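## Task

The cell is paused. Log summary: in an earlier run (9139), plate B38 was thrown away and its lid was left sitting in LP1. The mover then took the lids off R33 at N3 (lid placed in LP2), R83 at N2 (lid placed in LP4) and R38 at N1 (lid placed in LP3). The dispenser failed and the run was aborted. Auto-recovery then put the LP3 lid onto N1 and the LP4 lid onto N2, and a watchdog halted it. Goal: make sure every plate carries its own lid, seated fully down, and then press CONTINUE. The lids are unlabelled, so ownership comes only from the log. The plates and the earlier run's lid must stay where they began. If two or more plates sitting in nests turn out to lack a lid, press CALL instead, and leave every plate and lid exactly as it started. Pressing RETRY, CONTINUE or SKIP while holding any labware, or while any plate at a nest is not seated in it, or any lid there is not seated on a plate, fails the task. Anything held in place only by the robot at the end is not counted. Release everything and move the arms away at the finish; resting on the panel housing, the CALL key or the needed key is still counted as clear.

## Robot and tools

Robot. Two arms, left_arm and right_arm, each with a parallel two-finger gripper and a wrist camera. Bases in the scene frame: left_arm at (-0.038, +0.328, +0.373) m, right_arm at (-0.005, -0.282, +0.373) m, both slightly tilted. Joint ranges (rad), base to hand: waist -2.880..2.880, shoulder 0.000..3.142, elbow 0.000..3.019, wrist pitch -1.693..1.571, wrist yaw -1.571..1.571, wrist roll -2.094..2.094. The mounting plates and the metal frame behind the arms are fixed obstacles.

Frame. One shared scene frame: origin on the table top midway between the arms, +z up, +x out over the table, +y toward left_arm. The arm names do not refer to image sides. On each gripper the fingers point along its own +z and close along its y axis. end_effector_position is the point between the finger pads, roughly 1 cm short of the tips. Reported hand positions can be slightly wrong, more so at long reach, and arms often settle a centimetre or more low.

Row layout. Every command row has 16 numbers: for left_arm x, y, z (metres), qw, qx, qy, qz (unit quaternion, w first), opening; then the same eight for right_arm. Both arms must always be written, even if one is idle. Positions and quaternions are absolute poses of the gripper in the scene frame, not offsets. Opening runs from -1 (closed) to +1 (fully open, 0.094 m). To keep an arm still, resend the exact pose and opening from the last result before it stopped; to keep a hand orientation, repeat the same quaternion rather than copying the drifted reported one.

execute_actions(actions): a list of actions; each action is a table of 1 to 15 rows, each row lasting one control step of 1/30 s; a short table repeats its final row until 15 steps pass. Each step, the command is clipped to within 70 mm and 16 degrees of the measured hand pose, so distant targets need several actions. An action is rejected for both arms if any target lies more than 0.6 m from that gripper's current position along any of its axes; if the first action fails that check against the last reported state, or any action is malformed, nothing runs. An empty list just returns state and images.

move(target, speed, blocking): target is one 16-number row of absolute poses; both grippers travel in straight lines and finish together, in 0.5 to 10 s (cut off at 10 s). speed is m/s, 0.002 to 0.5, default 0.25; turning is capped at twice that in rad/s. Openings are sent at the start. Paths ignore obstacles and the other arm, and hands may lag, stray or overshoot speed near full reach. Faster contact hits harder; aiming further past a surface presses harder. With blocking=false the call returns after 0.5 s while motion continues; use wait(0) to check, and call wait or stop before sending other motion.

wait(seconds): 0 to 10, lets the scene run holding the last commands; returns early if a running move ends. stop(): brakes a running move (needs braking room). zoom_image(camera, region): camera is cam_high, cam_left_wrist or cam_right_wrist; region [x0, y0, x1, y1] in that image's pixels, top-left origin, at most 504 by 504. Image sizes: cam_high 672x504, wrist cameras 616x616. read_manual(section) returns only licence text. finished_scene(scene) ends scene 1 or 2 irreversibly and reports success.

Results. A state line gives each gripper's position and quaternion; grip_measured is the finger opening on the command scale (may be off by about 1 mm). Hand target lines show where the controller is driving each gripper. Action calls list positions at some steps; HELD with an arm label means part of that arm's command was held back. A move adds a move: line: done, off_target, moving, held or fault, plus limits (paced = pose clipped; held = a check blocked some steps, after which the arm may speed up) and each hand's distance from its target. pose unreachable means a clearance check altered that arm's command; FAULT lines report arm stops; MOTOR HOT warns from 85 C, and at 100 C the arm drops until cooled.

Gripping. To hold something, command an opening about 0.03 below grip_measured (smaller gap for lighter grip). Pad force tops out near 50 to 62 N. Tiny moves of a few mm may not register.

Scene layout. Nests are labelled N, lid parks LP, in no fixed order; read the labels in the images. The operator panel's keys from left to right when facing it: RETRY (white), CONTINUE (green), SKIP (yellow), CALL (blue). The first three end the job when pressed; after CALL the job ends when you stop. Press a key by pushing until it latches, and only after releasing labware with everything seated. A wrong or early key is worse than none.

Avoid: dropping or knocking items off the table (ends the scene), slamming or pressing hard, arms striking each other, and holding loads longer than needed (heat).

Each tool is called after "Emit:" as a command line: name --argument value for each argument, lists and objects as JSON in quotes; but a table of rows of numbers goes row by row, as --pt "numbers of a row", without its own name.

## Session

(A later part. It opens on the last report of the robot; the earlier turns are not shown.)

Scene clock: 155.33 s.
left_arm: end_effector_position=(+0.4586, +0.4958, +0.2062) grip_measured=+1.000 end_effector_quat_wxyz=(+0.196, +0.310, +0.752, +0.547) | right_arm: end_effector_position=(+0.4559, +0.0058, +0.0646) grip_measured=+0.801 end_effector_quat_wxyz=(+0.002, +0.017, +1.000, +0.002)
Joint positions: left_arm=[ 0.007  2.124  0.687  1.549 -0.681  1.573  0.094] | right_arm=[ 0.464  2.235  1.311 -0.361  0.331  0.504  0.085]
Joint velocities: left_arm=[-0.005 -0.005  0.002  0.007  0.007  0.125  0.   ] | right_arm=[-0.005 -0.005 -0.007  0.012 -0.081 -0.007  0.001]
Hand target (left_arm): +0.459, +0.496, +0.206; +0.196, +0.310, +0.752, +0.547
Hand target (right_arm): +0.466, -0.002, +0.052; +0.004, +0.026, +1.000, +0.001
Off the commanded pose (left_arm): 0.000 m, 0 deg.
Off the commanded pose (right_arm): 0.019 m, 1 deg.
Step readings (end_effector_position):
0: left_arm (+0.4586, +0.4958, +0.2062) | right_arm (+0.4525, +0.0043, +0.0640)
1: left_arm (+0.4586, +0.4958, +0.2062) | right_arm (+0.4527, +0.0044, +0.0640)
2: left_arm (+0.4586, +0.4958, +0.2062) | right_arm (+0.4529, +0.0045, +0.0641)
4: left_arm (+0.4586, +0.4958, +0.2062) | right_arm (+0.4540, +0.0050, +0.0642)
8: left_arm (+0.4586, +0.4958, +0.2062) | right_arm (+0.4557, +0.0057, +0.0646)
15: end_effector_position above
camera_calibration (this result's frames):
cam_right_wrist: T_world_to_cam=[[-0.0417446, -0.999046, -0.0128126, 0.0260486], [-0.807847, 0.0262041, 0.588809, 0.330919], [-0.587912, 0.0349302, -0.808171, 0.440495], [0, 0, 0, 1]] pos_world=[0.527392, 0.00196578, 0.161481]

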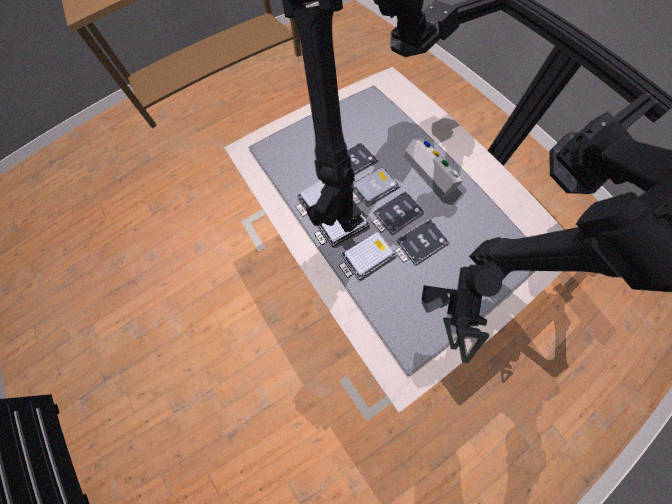

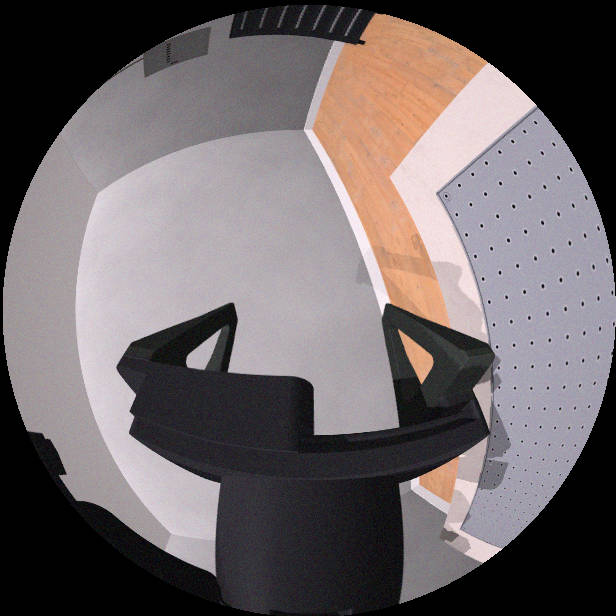

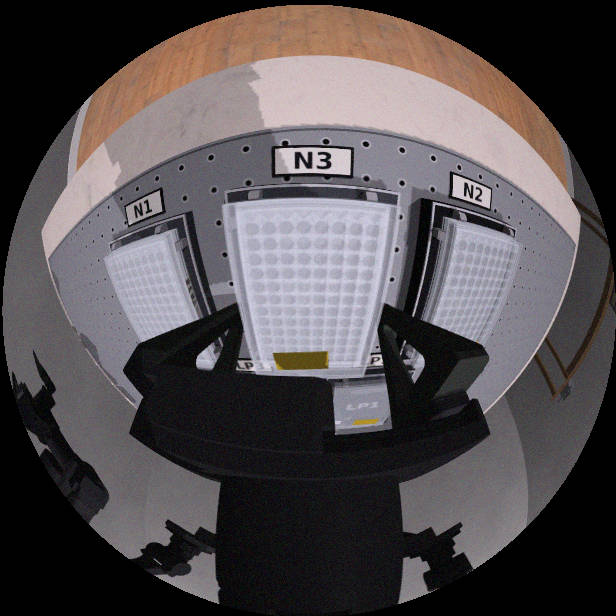

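Emit:
execute_actions --actions '[[[0.4586,0.4958,0.2062,0.196,0.310,0.752,0.547,1, 0.4662,-0.0027,0.050,0.004,0.026,1,0.001,0.77],[0.4586,0.4958,0.2062,0.196,0.310,0.752,0.547,1, 0.4662,-0.0027,0.050,0.004,0.026,1,0.001,0.77],[0.4586,0.4958,0.2062,0.196,0.310,0.752,0.547,1, 0.4662,-0.0027,0.050,0.004,0.026,1,0.001,0.77],[0.4586,0.4958,0.2062,0.196,0.310,0.752,0.547,1, 0.4662,-0.0027,0.049,0.004,0.026,1,0.001,0.77],[0.4586,0.4958,0.2062,0.196,0.310,0.752,0.547,1, 0.4662,-0.0027,0.049,0.004,0.026,1,0.001,0.77],[0.4586,0.4958,0.2062,0.196,0.310,0.752,0.547,1, 0.4662,-0.0027,0.049,0.004,0.026,1,0.001,0.77],[0.4586,0.4958,0.2062,0.196,0.310,0.752,0.547,1, 0.4662,-0.0027,0.048,0.004,0.026,1,0.001,0.77],[0.4586,0.4958,0.2062,0.196,0.310,0.752,0.547,1, 0.4662,-0.0027,0.048,0.004,0.026,1,0.001,0.77],[0.4586,0.4958,0.2062,0.196,0.310,0.752,0.547,1, 0.4662,-0.0027,0.047,0.004,0.026,1,0.001,0.77]]]'

Emit:
zoom_image --camera "cam_right_wrist" --region '[210, 175, 410, 385]'

Scene clock: 167.77 s.
left_arm: end_effector_position=(+0.4586, +0.4958, +0.2062) grip_measured=+1.000 end_effector_quat_wxyz=(+0.196, +0.310, +0.752, +0.547) | right_arm: end_effector_position=(+0.4529, +0.0044, +0.0594) grip_measured=+0.801 end_effector_quat_wxyz=(-0.001, +0.017, +1.000, +0.000)
Joint positions: left_arm=[ 0.007  2.124  0.687  1.549 -0.681  1.573  0.094] | right_arm=[ 0.461  2.246  1.311 -0.356  0.33   0.504  0.085]
Joint velocities: left_arm=[-0.005 -0.005 -0.012 -0.017 -0.022  0.007  0.   ] | right_arm=[-0.015  0.005  0.007 -0.002  0.007 -0.037 -0.002]
Hand target (left_arm): +0.459, +0.496, +0.206; +0.196, +0.310, +0.752, +0.547
Hand target (right_arm): +0.466, -0.003, +0.048; +0.004, +0.026, +1.000, +0.001
Off the commanded pose (left_arm): 0.000 m, 0 deg.
Off the commanded pose (right_arm): 0.019 m, 1 deg.
Step readings (end_effector_position):
0: left_arm (+0.4586, +0.4958, +0.2062) | right_arm (+0.4559, +0.0058, +0.0646)
1: left_arm (+0.4586, +0.4958, +0.2062) | right_arm (+0.4560, +0.0058, +0.0646)
2: left_arm (+0.4586, +0.4958, +0.2062) | right_arm (+0.4559, +0.0060, +0.0644)
4: left_arm (+0.4586, +0.4958, +0.2062) | right_arm (+0.4559, +0.0058, +0.0640)
8: left_arm (+0.4586, +0.4958, +0.2062) | right_arm (+0.4551, +0.0053, +0.0624)
15: end_effector_position above
camera_calibration (this result's frames):
cam_right_wrist: T_world_to_cam=[[-0.0425788, -0.99904, -0.0103058, 0.0246294], [-0.804775, 0.0281829, 0.592911, 0.329995], [-0.592051, 0.0335393, -0.805202, 0.436249], [0, 0, 0, 1]] pos_world=[0.524902, 0.000674041, 0.155864]

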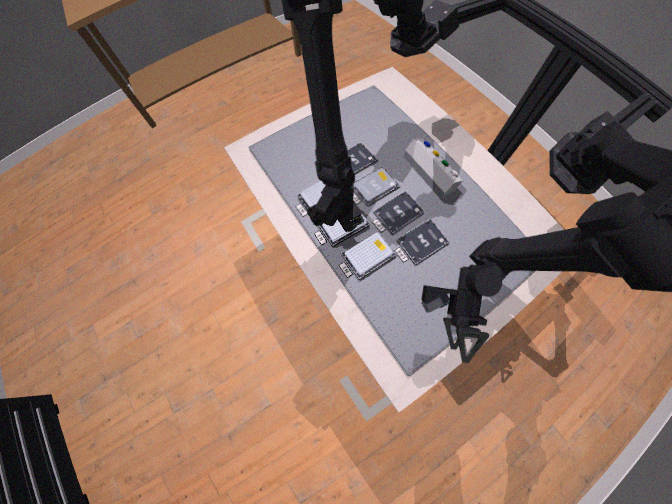

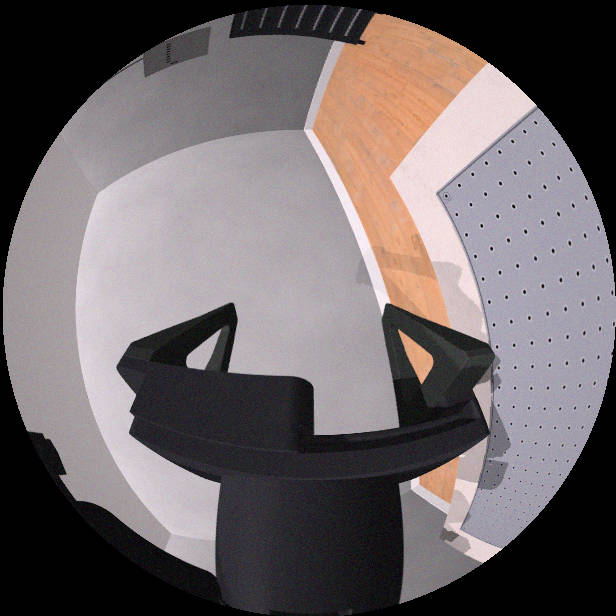

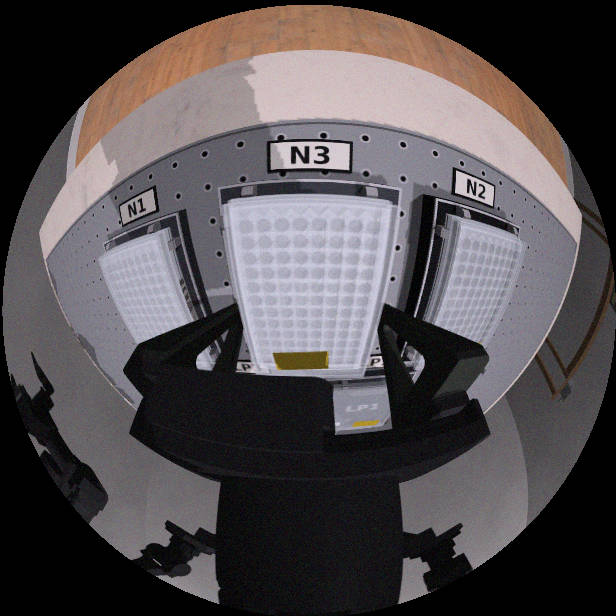

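Region (210, 175, 410, 385) of cam_right_wrist's 616x616 image, scaled by 2.400, with more detail than that image has; it fills the left 480 columns of this view, and the rest is white.

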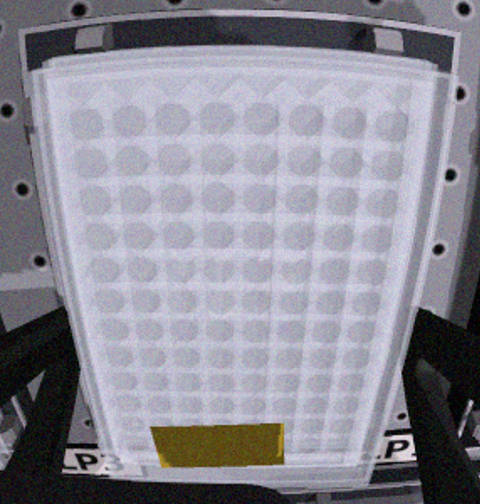

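Emit:
execute_actions --actions '[[[0.4586,0.4958,0.2062,0.196,0.310,0.752,0.547,1, 0.4675,-0.002,0.0472,0.005,0.026,1,0.001,0.77]]]'

Emit:
zoom_image --camera "cam_right_wrist" --region '[215, 175, 295, 235]'

Emit:
zoom_image --camera "cam_right_wrist" --region '[330, 175, 410, 235]'

Scene clock: 174.53 s.
left_arm: end_effector_position=(+0.4586, +0.4958, +0.2062) grip_measured=+1.000 end_effector_quat_wxyz=(+0.196, +0.310, +0.752, +0.547) | right_arm: end_effector_position=(+0.4546, +0.0052, +0.0596) grip_measured=+0.801 end_effector_quat_wxyz=(+0.001, +0.018, +1.000, +0.001)
Joint positions: left_arm=[ 0.007  2.124  0.687  1.549 -0.681  1.573  0.094] | right_arm=[ 0.461  2.246  1.314 -0.356  0.329  0.503  0.085]
Joint velocities: left_arm=[-0.005 -0.005 -0.007 -0.012  0.037 -0.051  0.   ] | right_arm=[-0.015  0.005  0.002 -0.017  0.007  0.066 -0.   ]
Hand target (left_arm): +0.459, +0.496, +0.206; +0.196, +0.310, +0.752, +0.547
Hand target (right_arm): +0.467, -0.002, +0.048; +0.005, +0.026, +1.000, +0.001
Off the commanded pose (left_arm): 0.000 m, 0 deg.
Off the commanded pose (right_arm): 0.019 m, 1 deg.
Step readings (end_effector_position):
0: left_arm (+0.4586, +0.4958, +0.2062) | right_arm (+0.4546, +0.0052, +0.0596)
1: left_arm (+0.4586, +0.4958, +0.2062) | right_arm (+0.4546, +0.0052, +0.0596)
2: left_arm (+0.4586, +0.4958, +0.2062) | right_arm (+0.4546, +0.0052, +0.0596)
4: left_arm (+0.4586, +0.4958, +0.2062) | right_arm (+0.4546, +0.0052, +0.0596)
8: left_arm (+0.4586, +0.4958, +0.2062) | right_arm (+0.4546, +0.0052, +0.0596)
15: end_effector_position above
camera_calibration (this result's frames):
cam_right_wrist: T_world_to_cam=[[-0.0431615, -0.998995, -0.0120516, 0.0258989], [-0.80618, 0.027701, 0.591021, 0.331929], [-0.590094, 0.0352251, -0.806566, 0.436609], [0, 0, 0, 1]] pos_world=[0.526353, 0.00129854, 0.156289]

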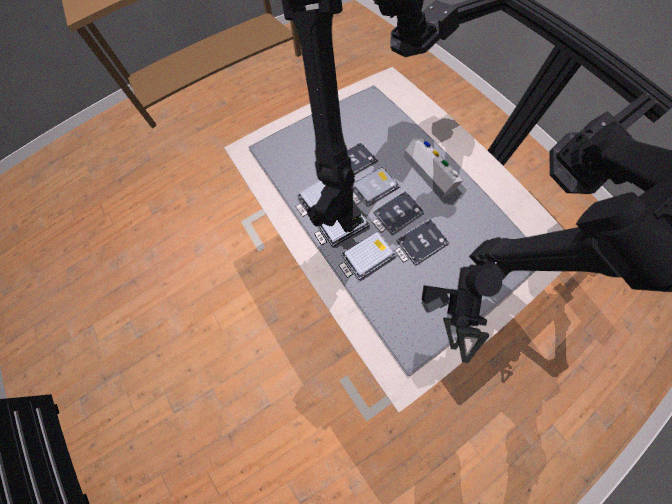

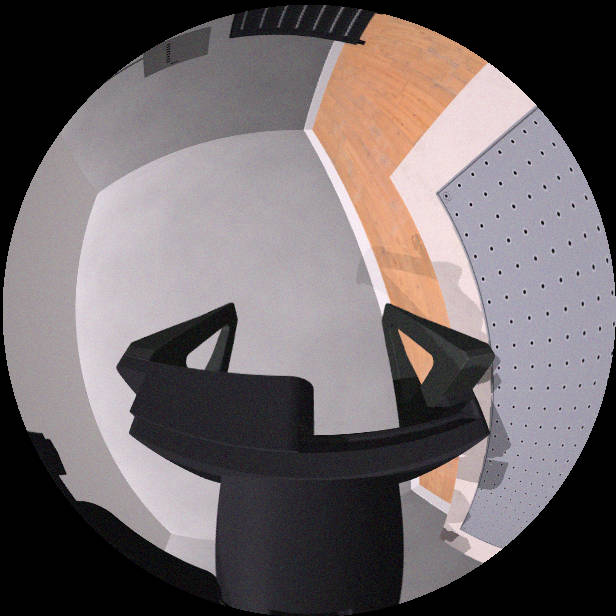

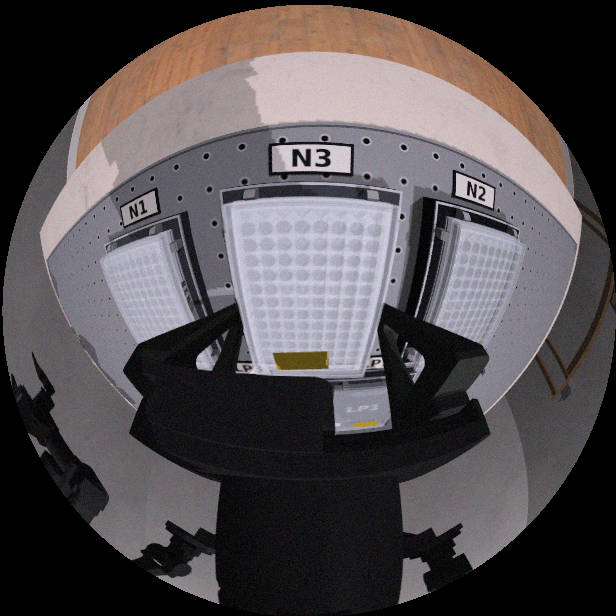

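Region (215, 175, 295, 235) of cam_right_wrist's 616x616 image, scaled by 6.300, with more detail than that image has; it fills the top 378 rows of this view, and the rest is white.

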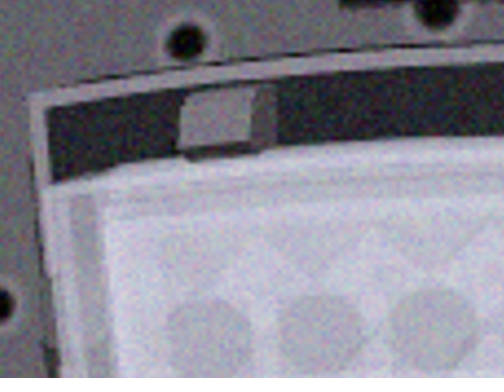

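Region (330, 175, 410, 235) of cam_right_wrist's 616x616 image, scaled by 6.300, with more detail than that image has; it fills the top 378 rows of this view, and the rest is white.

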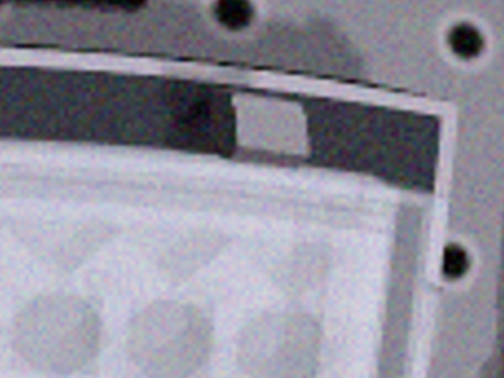

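Emit:
execute_actions --actions '[[[0.4586,0.4958,0.2062,0.196,0.310,0.752,0.547,1, 0.469,-0.0018,0.045,0.005,0.026,1,0.001,0.77]],[[0.4586,0.4958,0.2062,0.196,0.310,0.752,0.547,1, 0.469,-0.0018,0.043,0.005,0.026,1,0.001,0.77]]]'

Emit:
zoom_image --camera "cam_right_wrist" --region '[210, 175, 410, 385]'

Scene clock: 180.17 s.
left_arm: end_effector_position=(+0.4586, +0.4958, +0.2062) grip_measured=+1.000 end_effector_quat_wxyz=(+0.196, +0.310, +0.752, +0.547) | right_arm: end_effector_position=(+0.4545, +0.0059, +0.0570) grip_measured=+0.801 end_effector_quat_wxyz=(-0.000, +0.017, +1.000, +0.001)
Joint positions: left_arm=[ 0.007  2.124  0.687  1.549 -0.681  1.573  0.094] | right_arm=[ 0.461  2.253  1.32  -0.356  0.329  0.502  0.085]
Joint velocities: left_arm=[ 0.005 -0.005 -0.027  0.012  0.095  0.066  0.   ] | right_arm=[-0.005 -0.015  0.007  0.007 -0.066  0.007 -0.   ]
Hand target (left_arm): +0.459, +0.496, +0.206; +0.196, +0.310, +0.752, +0.547
Hand target (right_arm): +0.469, -0.002, +0.044; +0.005, +0.026, +1.000, +0.001
Off the commanded pose (left_arm): 0.000 m, 0 deg.
Off the commanded pose (right_arm): 0.022 m, 1 deg.
Step readings (end_effector_position; steps 1 to 15: 1st action; 16 to 30: 2nd action):
0: left_arm (+0.4586, +0.4958, +0.2062) | right_arm (+0.4546, +0.0052, +0.0596)
1: left_arm (+0.4586, +0.4958, +0.2062) | right_arm (+0.4549, +0.0051, +0.0595)
2: left_arm (+0.4586, +0.4958, +0.2062) | right_arm (+0.4548, +0.0052, +0.0590)
4: left_arm (+0.4586, +0.4958, +0.2062) | right_arm (+0.4548, +0.0055, +0.0582)
8: left_arm (+0.4586, +0.4958, +0.2062) | right_arm (+0.4544, +0.0058, +0.0572)
15: left_arm (+0.4586, +0.4958, +0.2062) | right_arm (+0.4544, +0.0058, +0.0572)
16: left_arm (+0.4586, +0.4958, +0.2062) | right_arm (+0.4544, +0.0058, +0.0572)
17: left_arm (+0.4586, +0.4958, +0.2062) | right_arm (+0.4545, +0.0058, +0.0571)
19: left_arm (+0.4586, +0.4958, +0.2062) | right_arm (+0.4545, +0.0059, +0.0570)
23: left_arm (+0.4586, +0.4958, +0.2062) | right_arm (+0.4545, +0.0059, +0.0570)
30: end_effector_position above
camera_calibration (this result's frames):
cam_right_wrist: T_world_to_cam=[[-0.0415035, -0.999076, -0.0111948, 0.0257663], [-0.805431, 0.0268248, 0.592082, 0.333014], [-0.591234, 0.0335901, -0.8058, 0.434876], [0, 0, 0, 1]] pos_world=[0.526403, 0.00220189, 0.15354]

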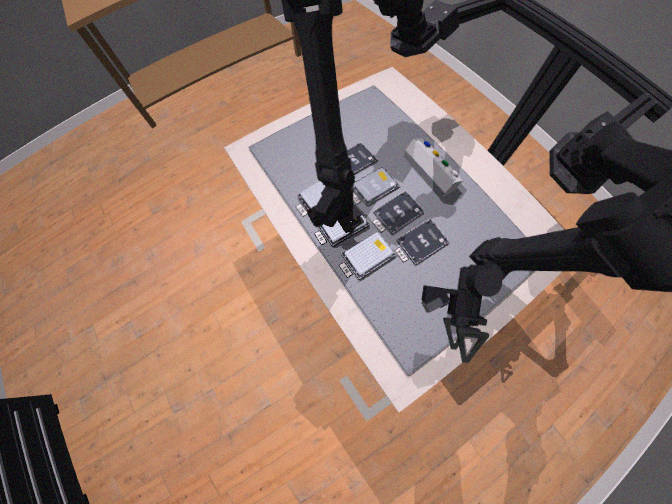

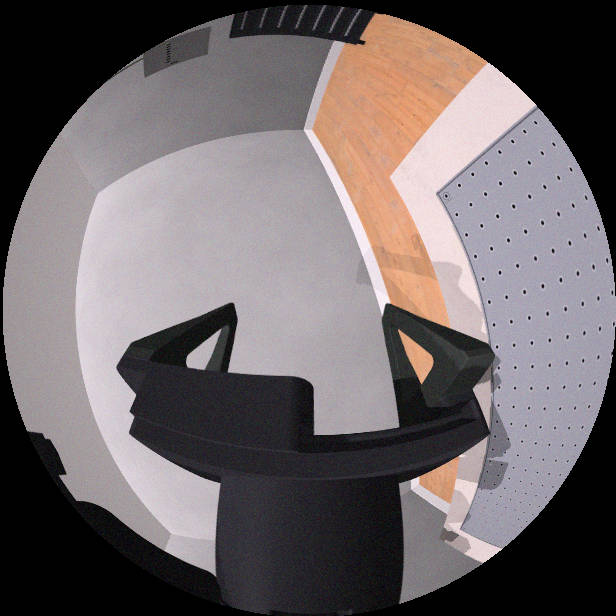

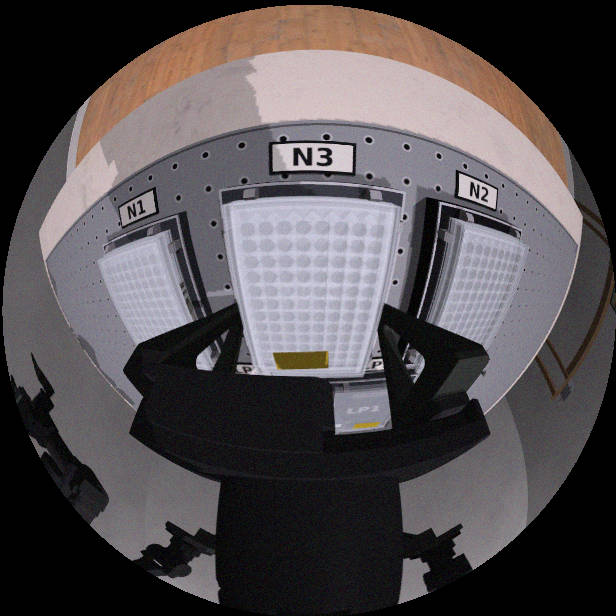

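Region (210, 175, 410, 385) of cam_right_wrist's 616x616 image, scaled by 2.400, with more detail than that image has; it fills the left 480 columns of this view, and the rest is white.

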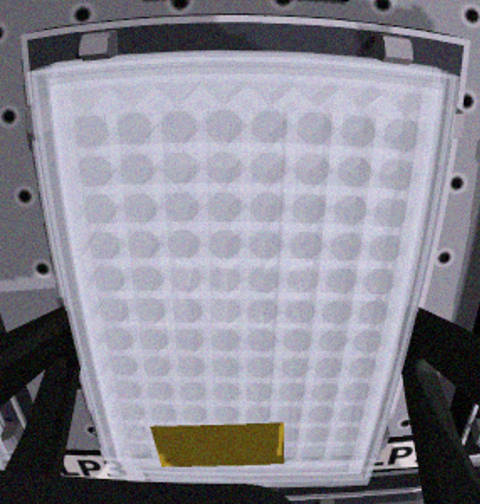

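Emit:
execute_actions --actions '[[[0.4586,0.4958,0.2062,0.196,0.310,0.752,0.547,1, 0.4695,-0.003,0.043,0.005,0.026,1,0.001,0.77]]]'

Emit:
zoom_image --camera "cam_right_wrist" --region '[210, 175, 410, 385]'

Scene clock: 184.17 s.
left_arm: end_effector_position=(+0.4586, +0.4958, +0.2062) grip_measured=+1.000 end_effector_quat_wxyz=(+0.196, +0.310, +0.752, +0.547) | right_arm: end_effector_position=(+0.4545, +0.0058, +0.0569) grip_measured=+0.801 end_effector_quat_wxyz=(-0.000, +0.017, +1.000, +0.001)
Joint positions: left_arm=[ 0.007  2.124  0.687  1.549 -0.681  1.573  0.094] | right_arm=[ 0.46   2.253  1.32  -0.356  0.329  0.501  0.085]
Joint velocities: left_arm=[-0.005 -0.015  0.022  0.002 -0.037 -0.095  0.   ] | right_arm=[-0.005 -0.005  0.012 -0.012 -0.007  0.037 -0.001]
Hand target (left_arm): +0.459, +0.496, +0.206; +0.196, +0.310, +0.752, +0.547
Hand target (right_arm): +0.469, -0.003, +0.044; +0.005, +0.026, +1.000, +0.001
Off the commanded pose (left_arm): 0.000 m, 0 deg.
Off the commanded pose (right_arm): 0.022 m, 1 deg.
Step readings (end_effector_position):
0: left_arm (+0.4586, +0.4958, +0.2062) | right_arm (+0.4545, +0.0059, +0.0570)
1: left_arm (+0.4586, +0.4958, +0.2062) | right_arm (+0.4546, +0.0057, +0.0569)
2: left_arm (+0.4586, +0.4958, +0.2062) | right_arm (+0.4545, +0.0057, +0.0569)
4: left_arm (+0.4586, +0.4958, +0.2062) | right_arm (+0.4545, +0.0058, +0.0569)
8: left_arm (+0.4586, +0.4958, +0.2062) | right_arm (+0.4545, +0.0058, +0.0569)
15: end_effector_position above
camera_calibration (this result's frames):
cam_right_wrist: T_world_to_cam=[[-0.0414729, -0.999071, -0.0117104, 0.0256927], [-0.805194, 0.0264809, 0.59242, 0.332951], [-0.591559, 0.0339985, -0.805544, 0.434967], [0, 0, 0, 1]] pos_world=[0.526464, 0.00206376, 0.153439]

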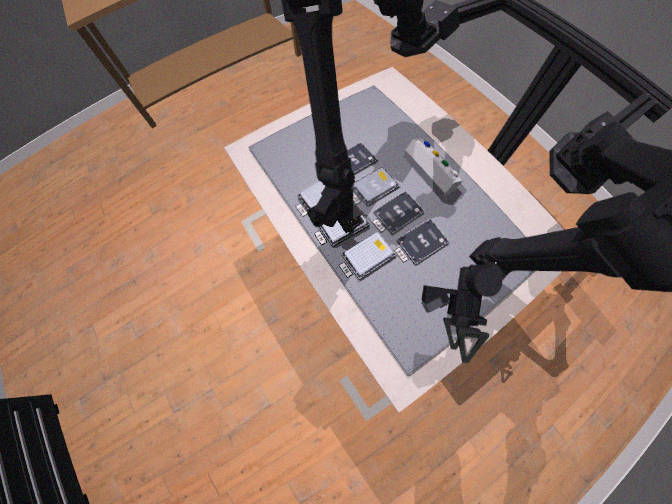

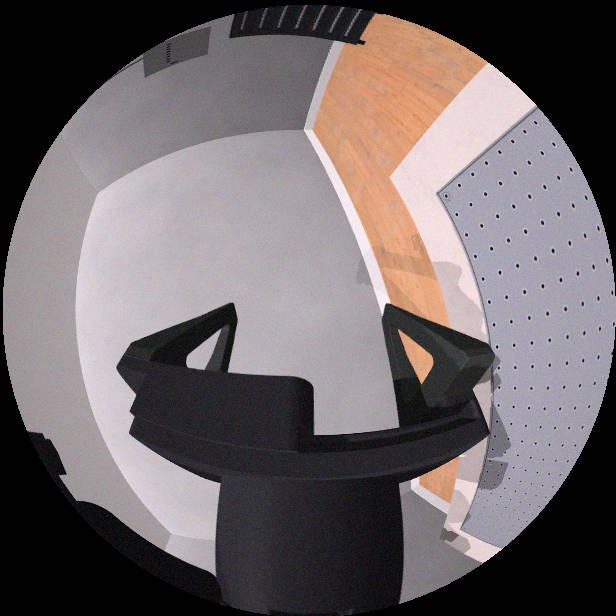

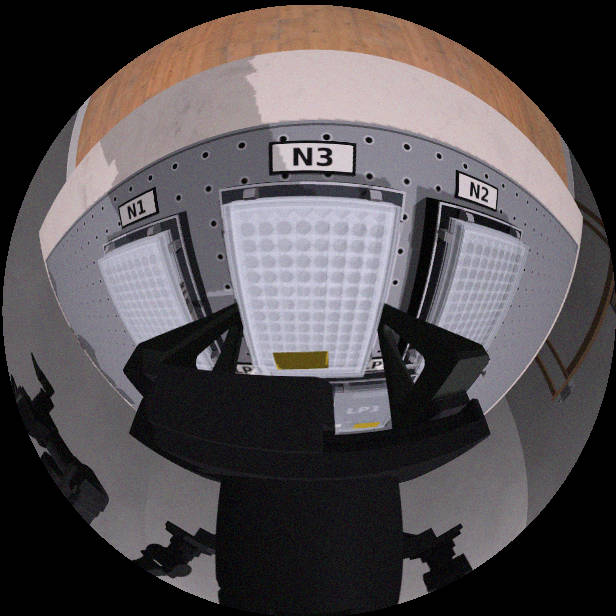

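Region (210, 175, 410, 385) of cam_right_wrist's 616x616 image, scaled by 2.400, with more detail than that image has; it fills the left 480 columns of this view, and the rest is white.

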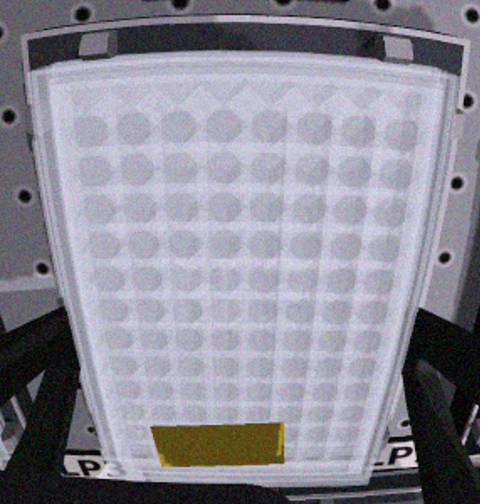

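Emit:
zoom_image --camera "cam_right_wrist" --region '[215, 185, 275, 245]'

Emit:
zoom_image --camera "cam_right_wrist" --region '[350, 185, 410, 245]'

Emit:
zoom_image --camera "cam_right_wrist" --region '[235, 320, 395, 385]'

Emit:
zoom_image --camera "cam_high" --region '[305, 195, 405, 285]'

Region (215, 185, 275, 245) of cam_right_wrist's 616x616 image, scaled by 8.400, with more detail than that image has.

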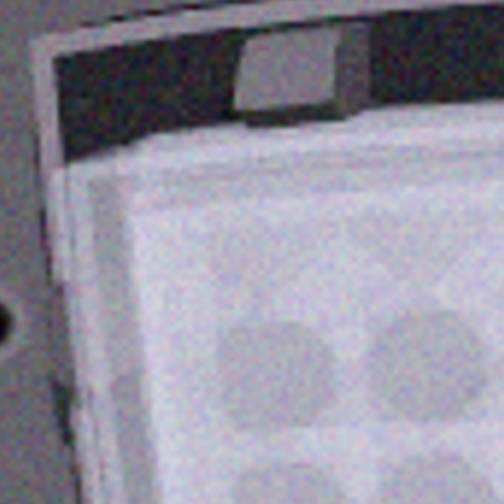

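Region (350, 185, 410, 245) of cam_right_wrist's 616x616 image, scaled by 8.400, with more detail than that image has.

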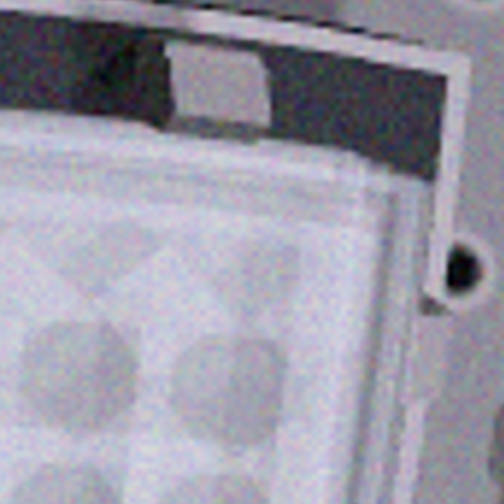

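Region (235, 320, 395, 385) of cam_right_wrist's 616x616 image, scaled by 3.150, with more detail than that image has; it fills the top 205 rows of this view, and the rest is white.

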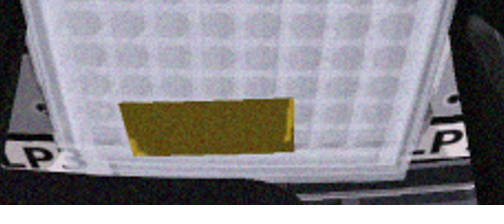

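Region (305, 195, 405, 285) of cam_high's 672x504 image, scaled by 5.040, with more detail than that image has; it fills the top 454 rows of this view, and the rest is white.

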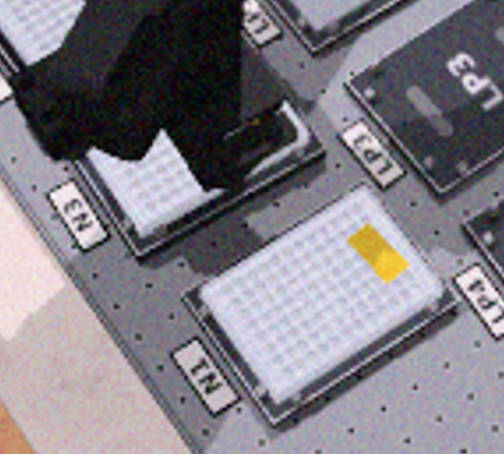

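Emit:
execute_actions --actions '[[[0.4586,0.4958,0.2062,0.196,0.310,0.752,0.547,1, 0.4728,-0.0035,0.0447,0.007,0.026,1,0.001,0.77]]]'

Scene clock: 198.60 s.
left_arm: end_effector_position=(+0.4586, +0.4958, +0.2062) grip_measured=+1.000 end_effector_quat_wxyz=(+0.196, +0.310, +0.752, +0.547) | right_arm: end_effector_position=(+0.4545, +0.0058, +0.0569) grip_measured=+0.801 end_effector_quat_wxyz=(-0.000, +0.017, +1.000, +0.001)
Joint positions: left_arm=[ 0.007  2.124  0.687  1.549 -0.681  1.573  0.094] | right_arm=[ 0.46   2.253  1.32  -0.356  0.329  0.501  0.085]
Joint velocities: left_arm=[ 0.005  0.005 -0.017  0.012 -0.037 -0.022  0.   ] | right_arm=[-0.005  0.005 -0.017  0.007 -0.007  0.007 -0.001]
Hand target (left_arm): +0.459, +0.496, +0.206; +0.196, +0.310, +0.752, +0.547
Hand target (right_arm): +0.472, -0.004, +0.046; +0.007, +0.026, +1.000, +0.001
Off the commanded pose (left_arm): 0.000 m, 0 deg.
Off the commanded pose (right_arm): 0.024 m, 1 deg.
Step readings (end_effector_position):
0: left_arm (+0.4586, +0.4958, +0.2062) | right_arm (+0.4545, +0.0058, +0.0569)
1: left_arm (+0.4586, +0.4958, +0.2062) | right_arm (+0.4545, +0.0058, +0.0569)
2: left_arm (+0.4586, +0.4958, +0.2062) | right_arm (+0.4545, +0.0058, +0.0569)
4: left_arm (+0.4586, +0.4958, +0.2062) | right_arm (+0.4545, +0.0058, +0.0569)
8: left_arm (+0.4586, +0.4958, +0.2062) | right_arm (+0.4545, +0.0058, +0.0569)
15: end_effector_position above
camera_calibration (this result's frames):
cam_right_wrist: T_world_to_cam=[[-0.0410918, -0.999087, -0.0117107, 0.0255196], [-0.805205, 0.0261736, 0.592419, 0.332957], [-0.591572, 0.033773, -0.805545, 0.434974], [0, 0, 0, 1]] pos_world=[0.526465, 0.00209119, 0.153439]

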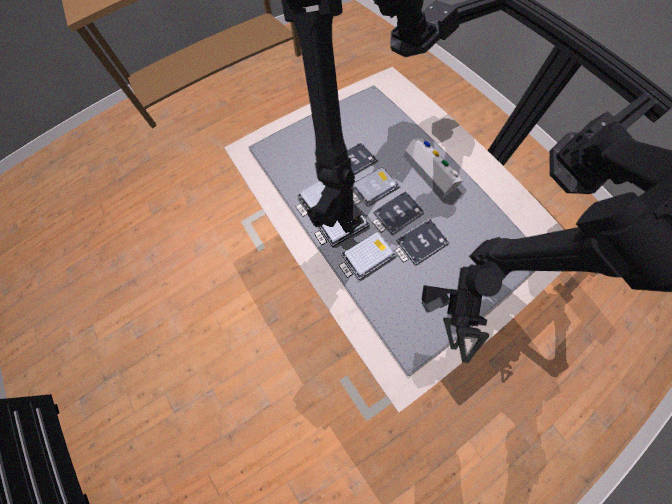

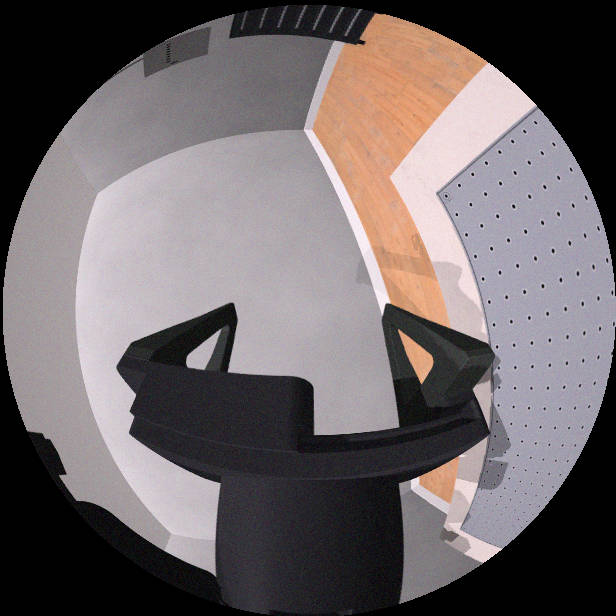

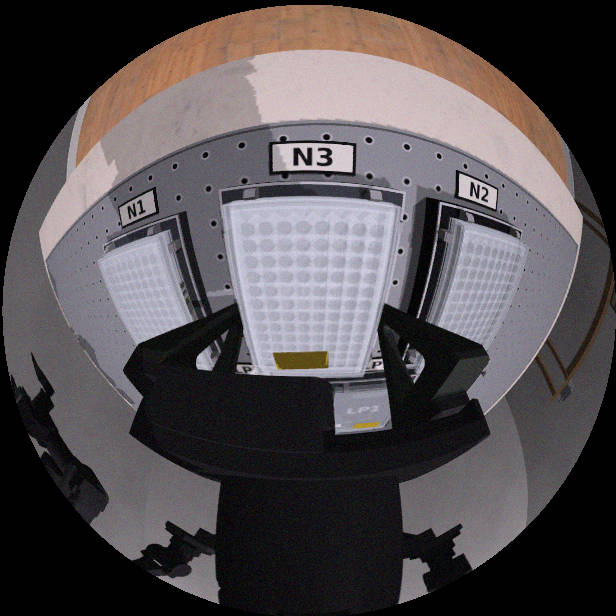

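Emit:
execute_actions --actions '[[[0.4586,0.4958,0.2062,0.196,0.310,0.752,0.547,1, 0.464,0.001,0.049,0.003,0.022,1,0.001,0.77],[0.4586,0.4958,0.2062,0.196,0.310,0.752,0.547,1, 0.464,0.001,0.049,0.003,0.022,1,0.001,0.77],[0.4586,0.4958,0.2062,0.196,0.310,0.752,0.547,1, 0.464,0.001,0.049,0.003,0.022,1,0.001,0.77],[0.4586,0.4958,0.2062,0.196,0.310,0.752,0.547,1, 0.464,0.001,0.049,0.003,0.022,1,0.001,0.79],[0.4586,0.4958,0.2062,0.196,0.310,0.752,0.547,1, 0.464,0.001,0.049,0.003,0.022,1,0.001,0.80],[0.4586,0.4958,0.2062,0.196,0.310,0.752,0.547,1, 0.464,0.001,0.049,0.003,0.022,1,0.001,0.81],[0.4586,0.4958,0.2062,0.196,0.310,0.752,0.547,1, 0.464,0.001,0.049,0.003,0.022,1,0.001,0.82],[0.4586,0.4958,0.2062,0.196,0.310,0.752,0.547,1, 0.464,0.001,0.049,0.003,0.022,1,0.001,0.84],[0.4586,0.4958,0.2062,0.196,0.310,0.752,0.547,1, 0.464,0.001,0.049,0.003,0.022,1,0.001,0.87],[0.4586,0.4958,0.2062,0.196,0.310,0.752,0.547,1, 0.464,0.001,0.049,0.003,0.022,1,0.001,0.9],[0.4586,0.4958,0.2062,0.196,0.310,0.752,0.547,1, 0.464,0.001,0.049,0.003,0.022,1,0.001,1]]]'

Emit:
zoom_image --camera "cam_right_wrist" --region '[210, 175, 410, 385]'

Scene clock: 209.93 s.
left_arm: end_effector_position=(+0.4586, +0.4958, +0.2062) grip_measured=+1.000 end_effector_quat_wxyz=(+0.196, +0.310, +0.752, +0.547) | right_arm: end_effector_position=(+0.4545, +0.0058, +0.0569) grip_measured=+1.000 end_effector_quat_wxyz=(-0.000, +0.017, +1.000, +0.001)
Joint positions: left_arm=[ 0.007  2.124  0.687  1.549 -0.681  1.573  0.094] | right_arm=[ 0.46   2.253  1.32  -0.356  0.329  0.501  0.094]
Joint velocities: left_arm=[ 0.005 -0.005 -0.002  0.007  0.007 -0.022  0.   ] | right_arm=[-0.005 -0.005  0.002 -0.007 -0.037 -0.022  0.   ]
Hand target (left_arm): +0.459, +0.496, +0.206; +0.196, +0.310, +0.752, +0.547
Hand target (right_arm): +0.464, +0.001, +0.049; +0.003, +0.022, +1.000, +0.001
Off the commanded pose (left_arm): 0.000 m, 0 deg.
Off the commanded pose (right_arm): 0.013 m, 1 deg.
Step readings (end_effector_position):
0: left_arm (+0.4586, +0.4958, +0.2062) | right_arm (+0.4545, +0.0058, +0.0569)
1: left_arm (+0.4586, +0.4958, +0.2062) | right_arm (+0.4545, +0.0058, +0.0569)
2: left_arm (+0.4586, +0.4958, +0.2062) | right_arm (+0.4545, +0.0058, +0.0569)
4: left_arm (+0.4586, +0.4958, +0.2062) | right_arm (+0.4545, +0.0058, +0.0569)
8: left_arm (+0.4586, +0.4958, +0.2062) | right_arm (+0.4545, +0.0058, +0.0569)
15: end_effector_position above
camera_calibration (this result's frames):
cam_right_wrist: T_world_to_cam=[[-0.0410918, -0.999087, -0.0117107, 0.0255196], [-0.805205, 0.0261736, 0.592419, 0.332957], [-0.591572, 0.033773, -0.805545, 0.434974], [0, 0, 0, 1]] pos_world=[0.526465, 0.00209119, 0.153439]

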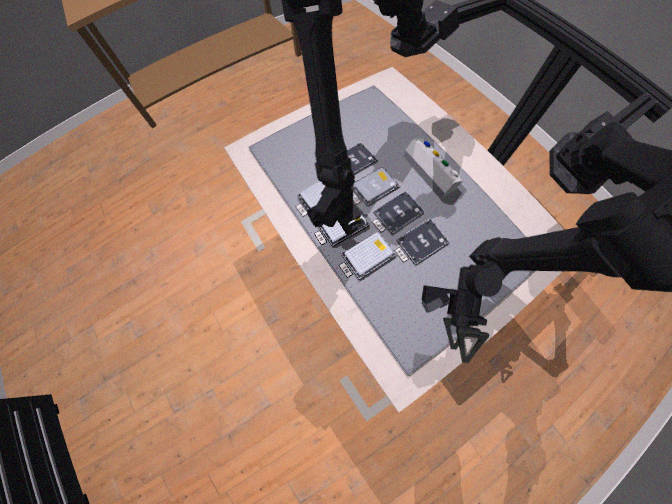

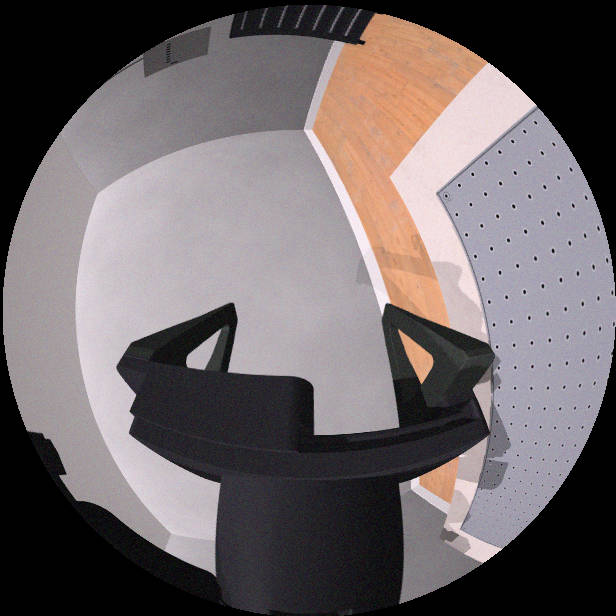

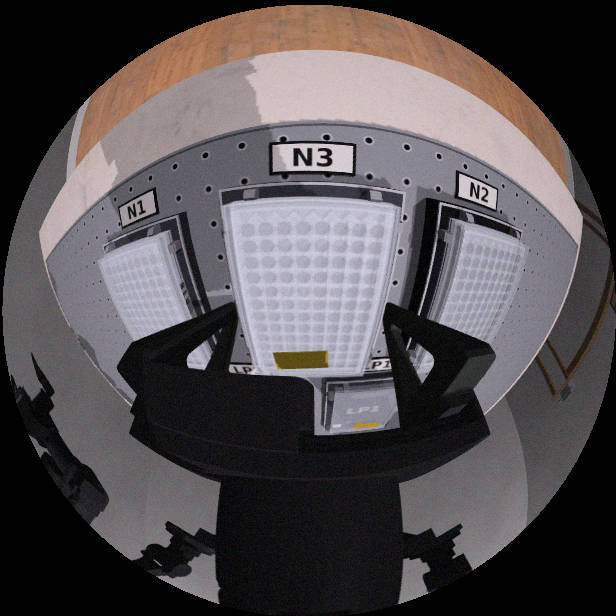

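Region (210, 175, 410, 385) of cam_right_wrist's 616x616 image, scaled by 2.400, with more detail than that image has; it fills the left 480 columns of this view, and the rest is white.

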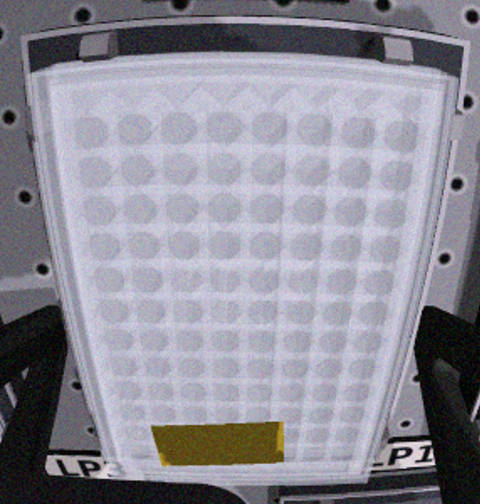

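Emit:
zoom_image --camera "cam_right_wrist" --region '[340, 330, 390, 380]'

Emit:
zoom_image --camera "cam_right_wrist" --region '[240, 330, 290, 380]'

Emit:
zoom_image --camera "cam_right_wrist" --region '[285, 185, 335, 225]'

Emit:
zoom_image --camera "cam_right_wrist" --region '[120, 200, 220, 300]'

Emit:
zoom_image --camera "cam_right_wrist" --region '[410, 190, 510, 290]'

Region (340, 330, 390, 380) of cam_right_wrist's 616x616 image, scaled by 10.080, with more detail than that image has.

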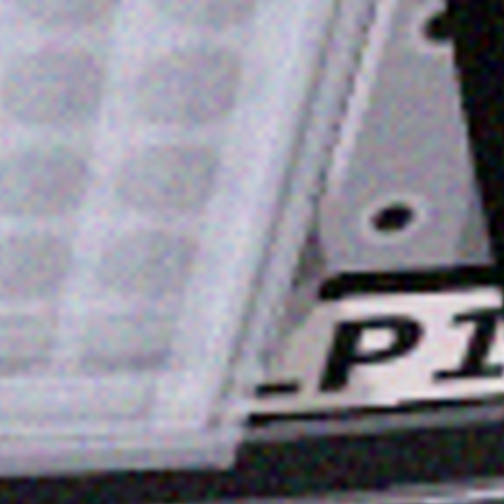

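Region (240, 330, 290, 380) of cam_right_wrist's 616x616 image, scaled by 10.080, with more detail than that image has.

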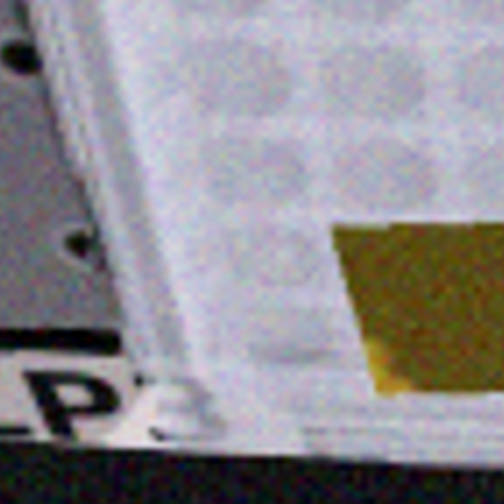

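Region (285, 185, 335, 225) of cam_right_wrist's 616x616 image, scaled by 10.080, with more detail than that image has; it fills the top 403 rows of this view, and the rest is white.

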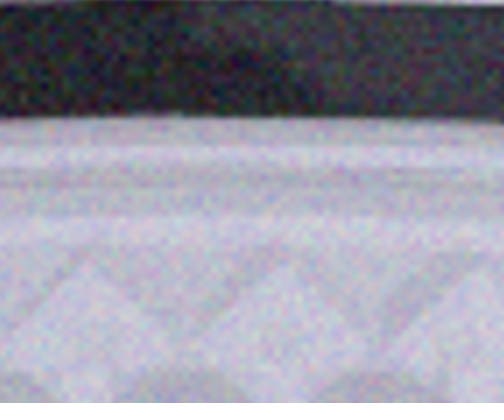

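Region (120, 200, 220, 300) of cam_right_wrist's 616x616 image, scaled by 5.040, with more detail than that image has.

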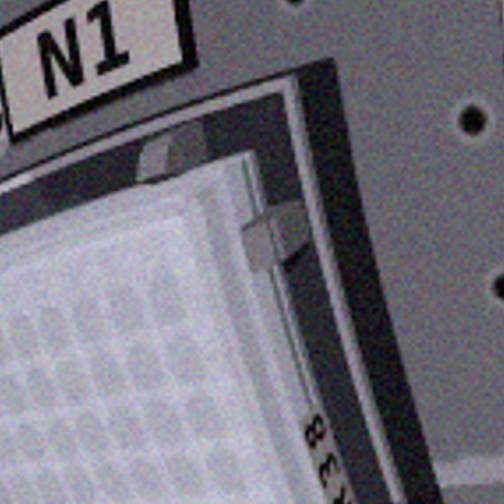

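Region (410, 190, 510, 290) of cam_right_wrist's 616x616 image, scaled by 5.040, with more detail than that image has.

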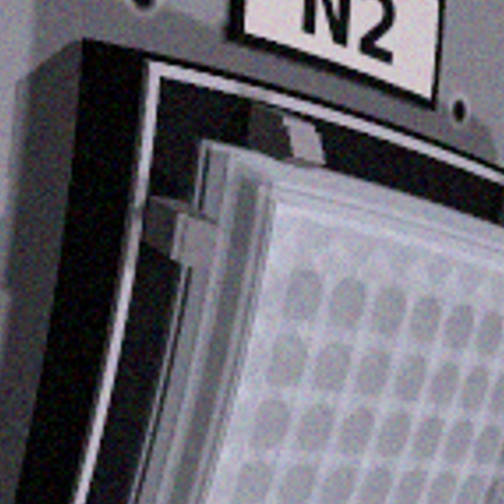

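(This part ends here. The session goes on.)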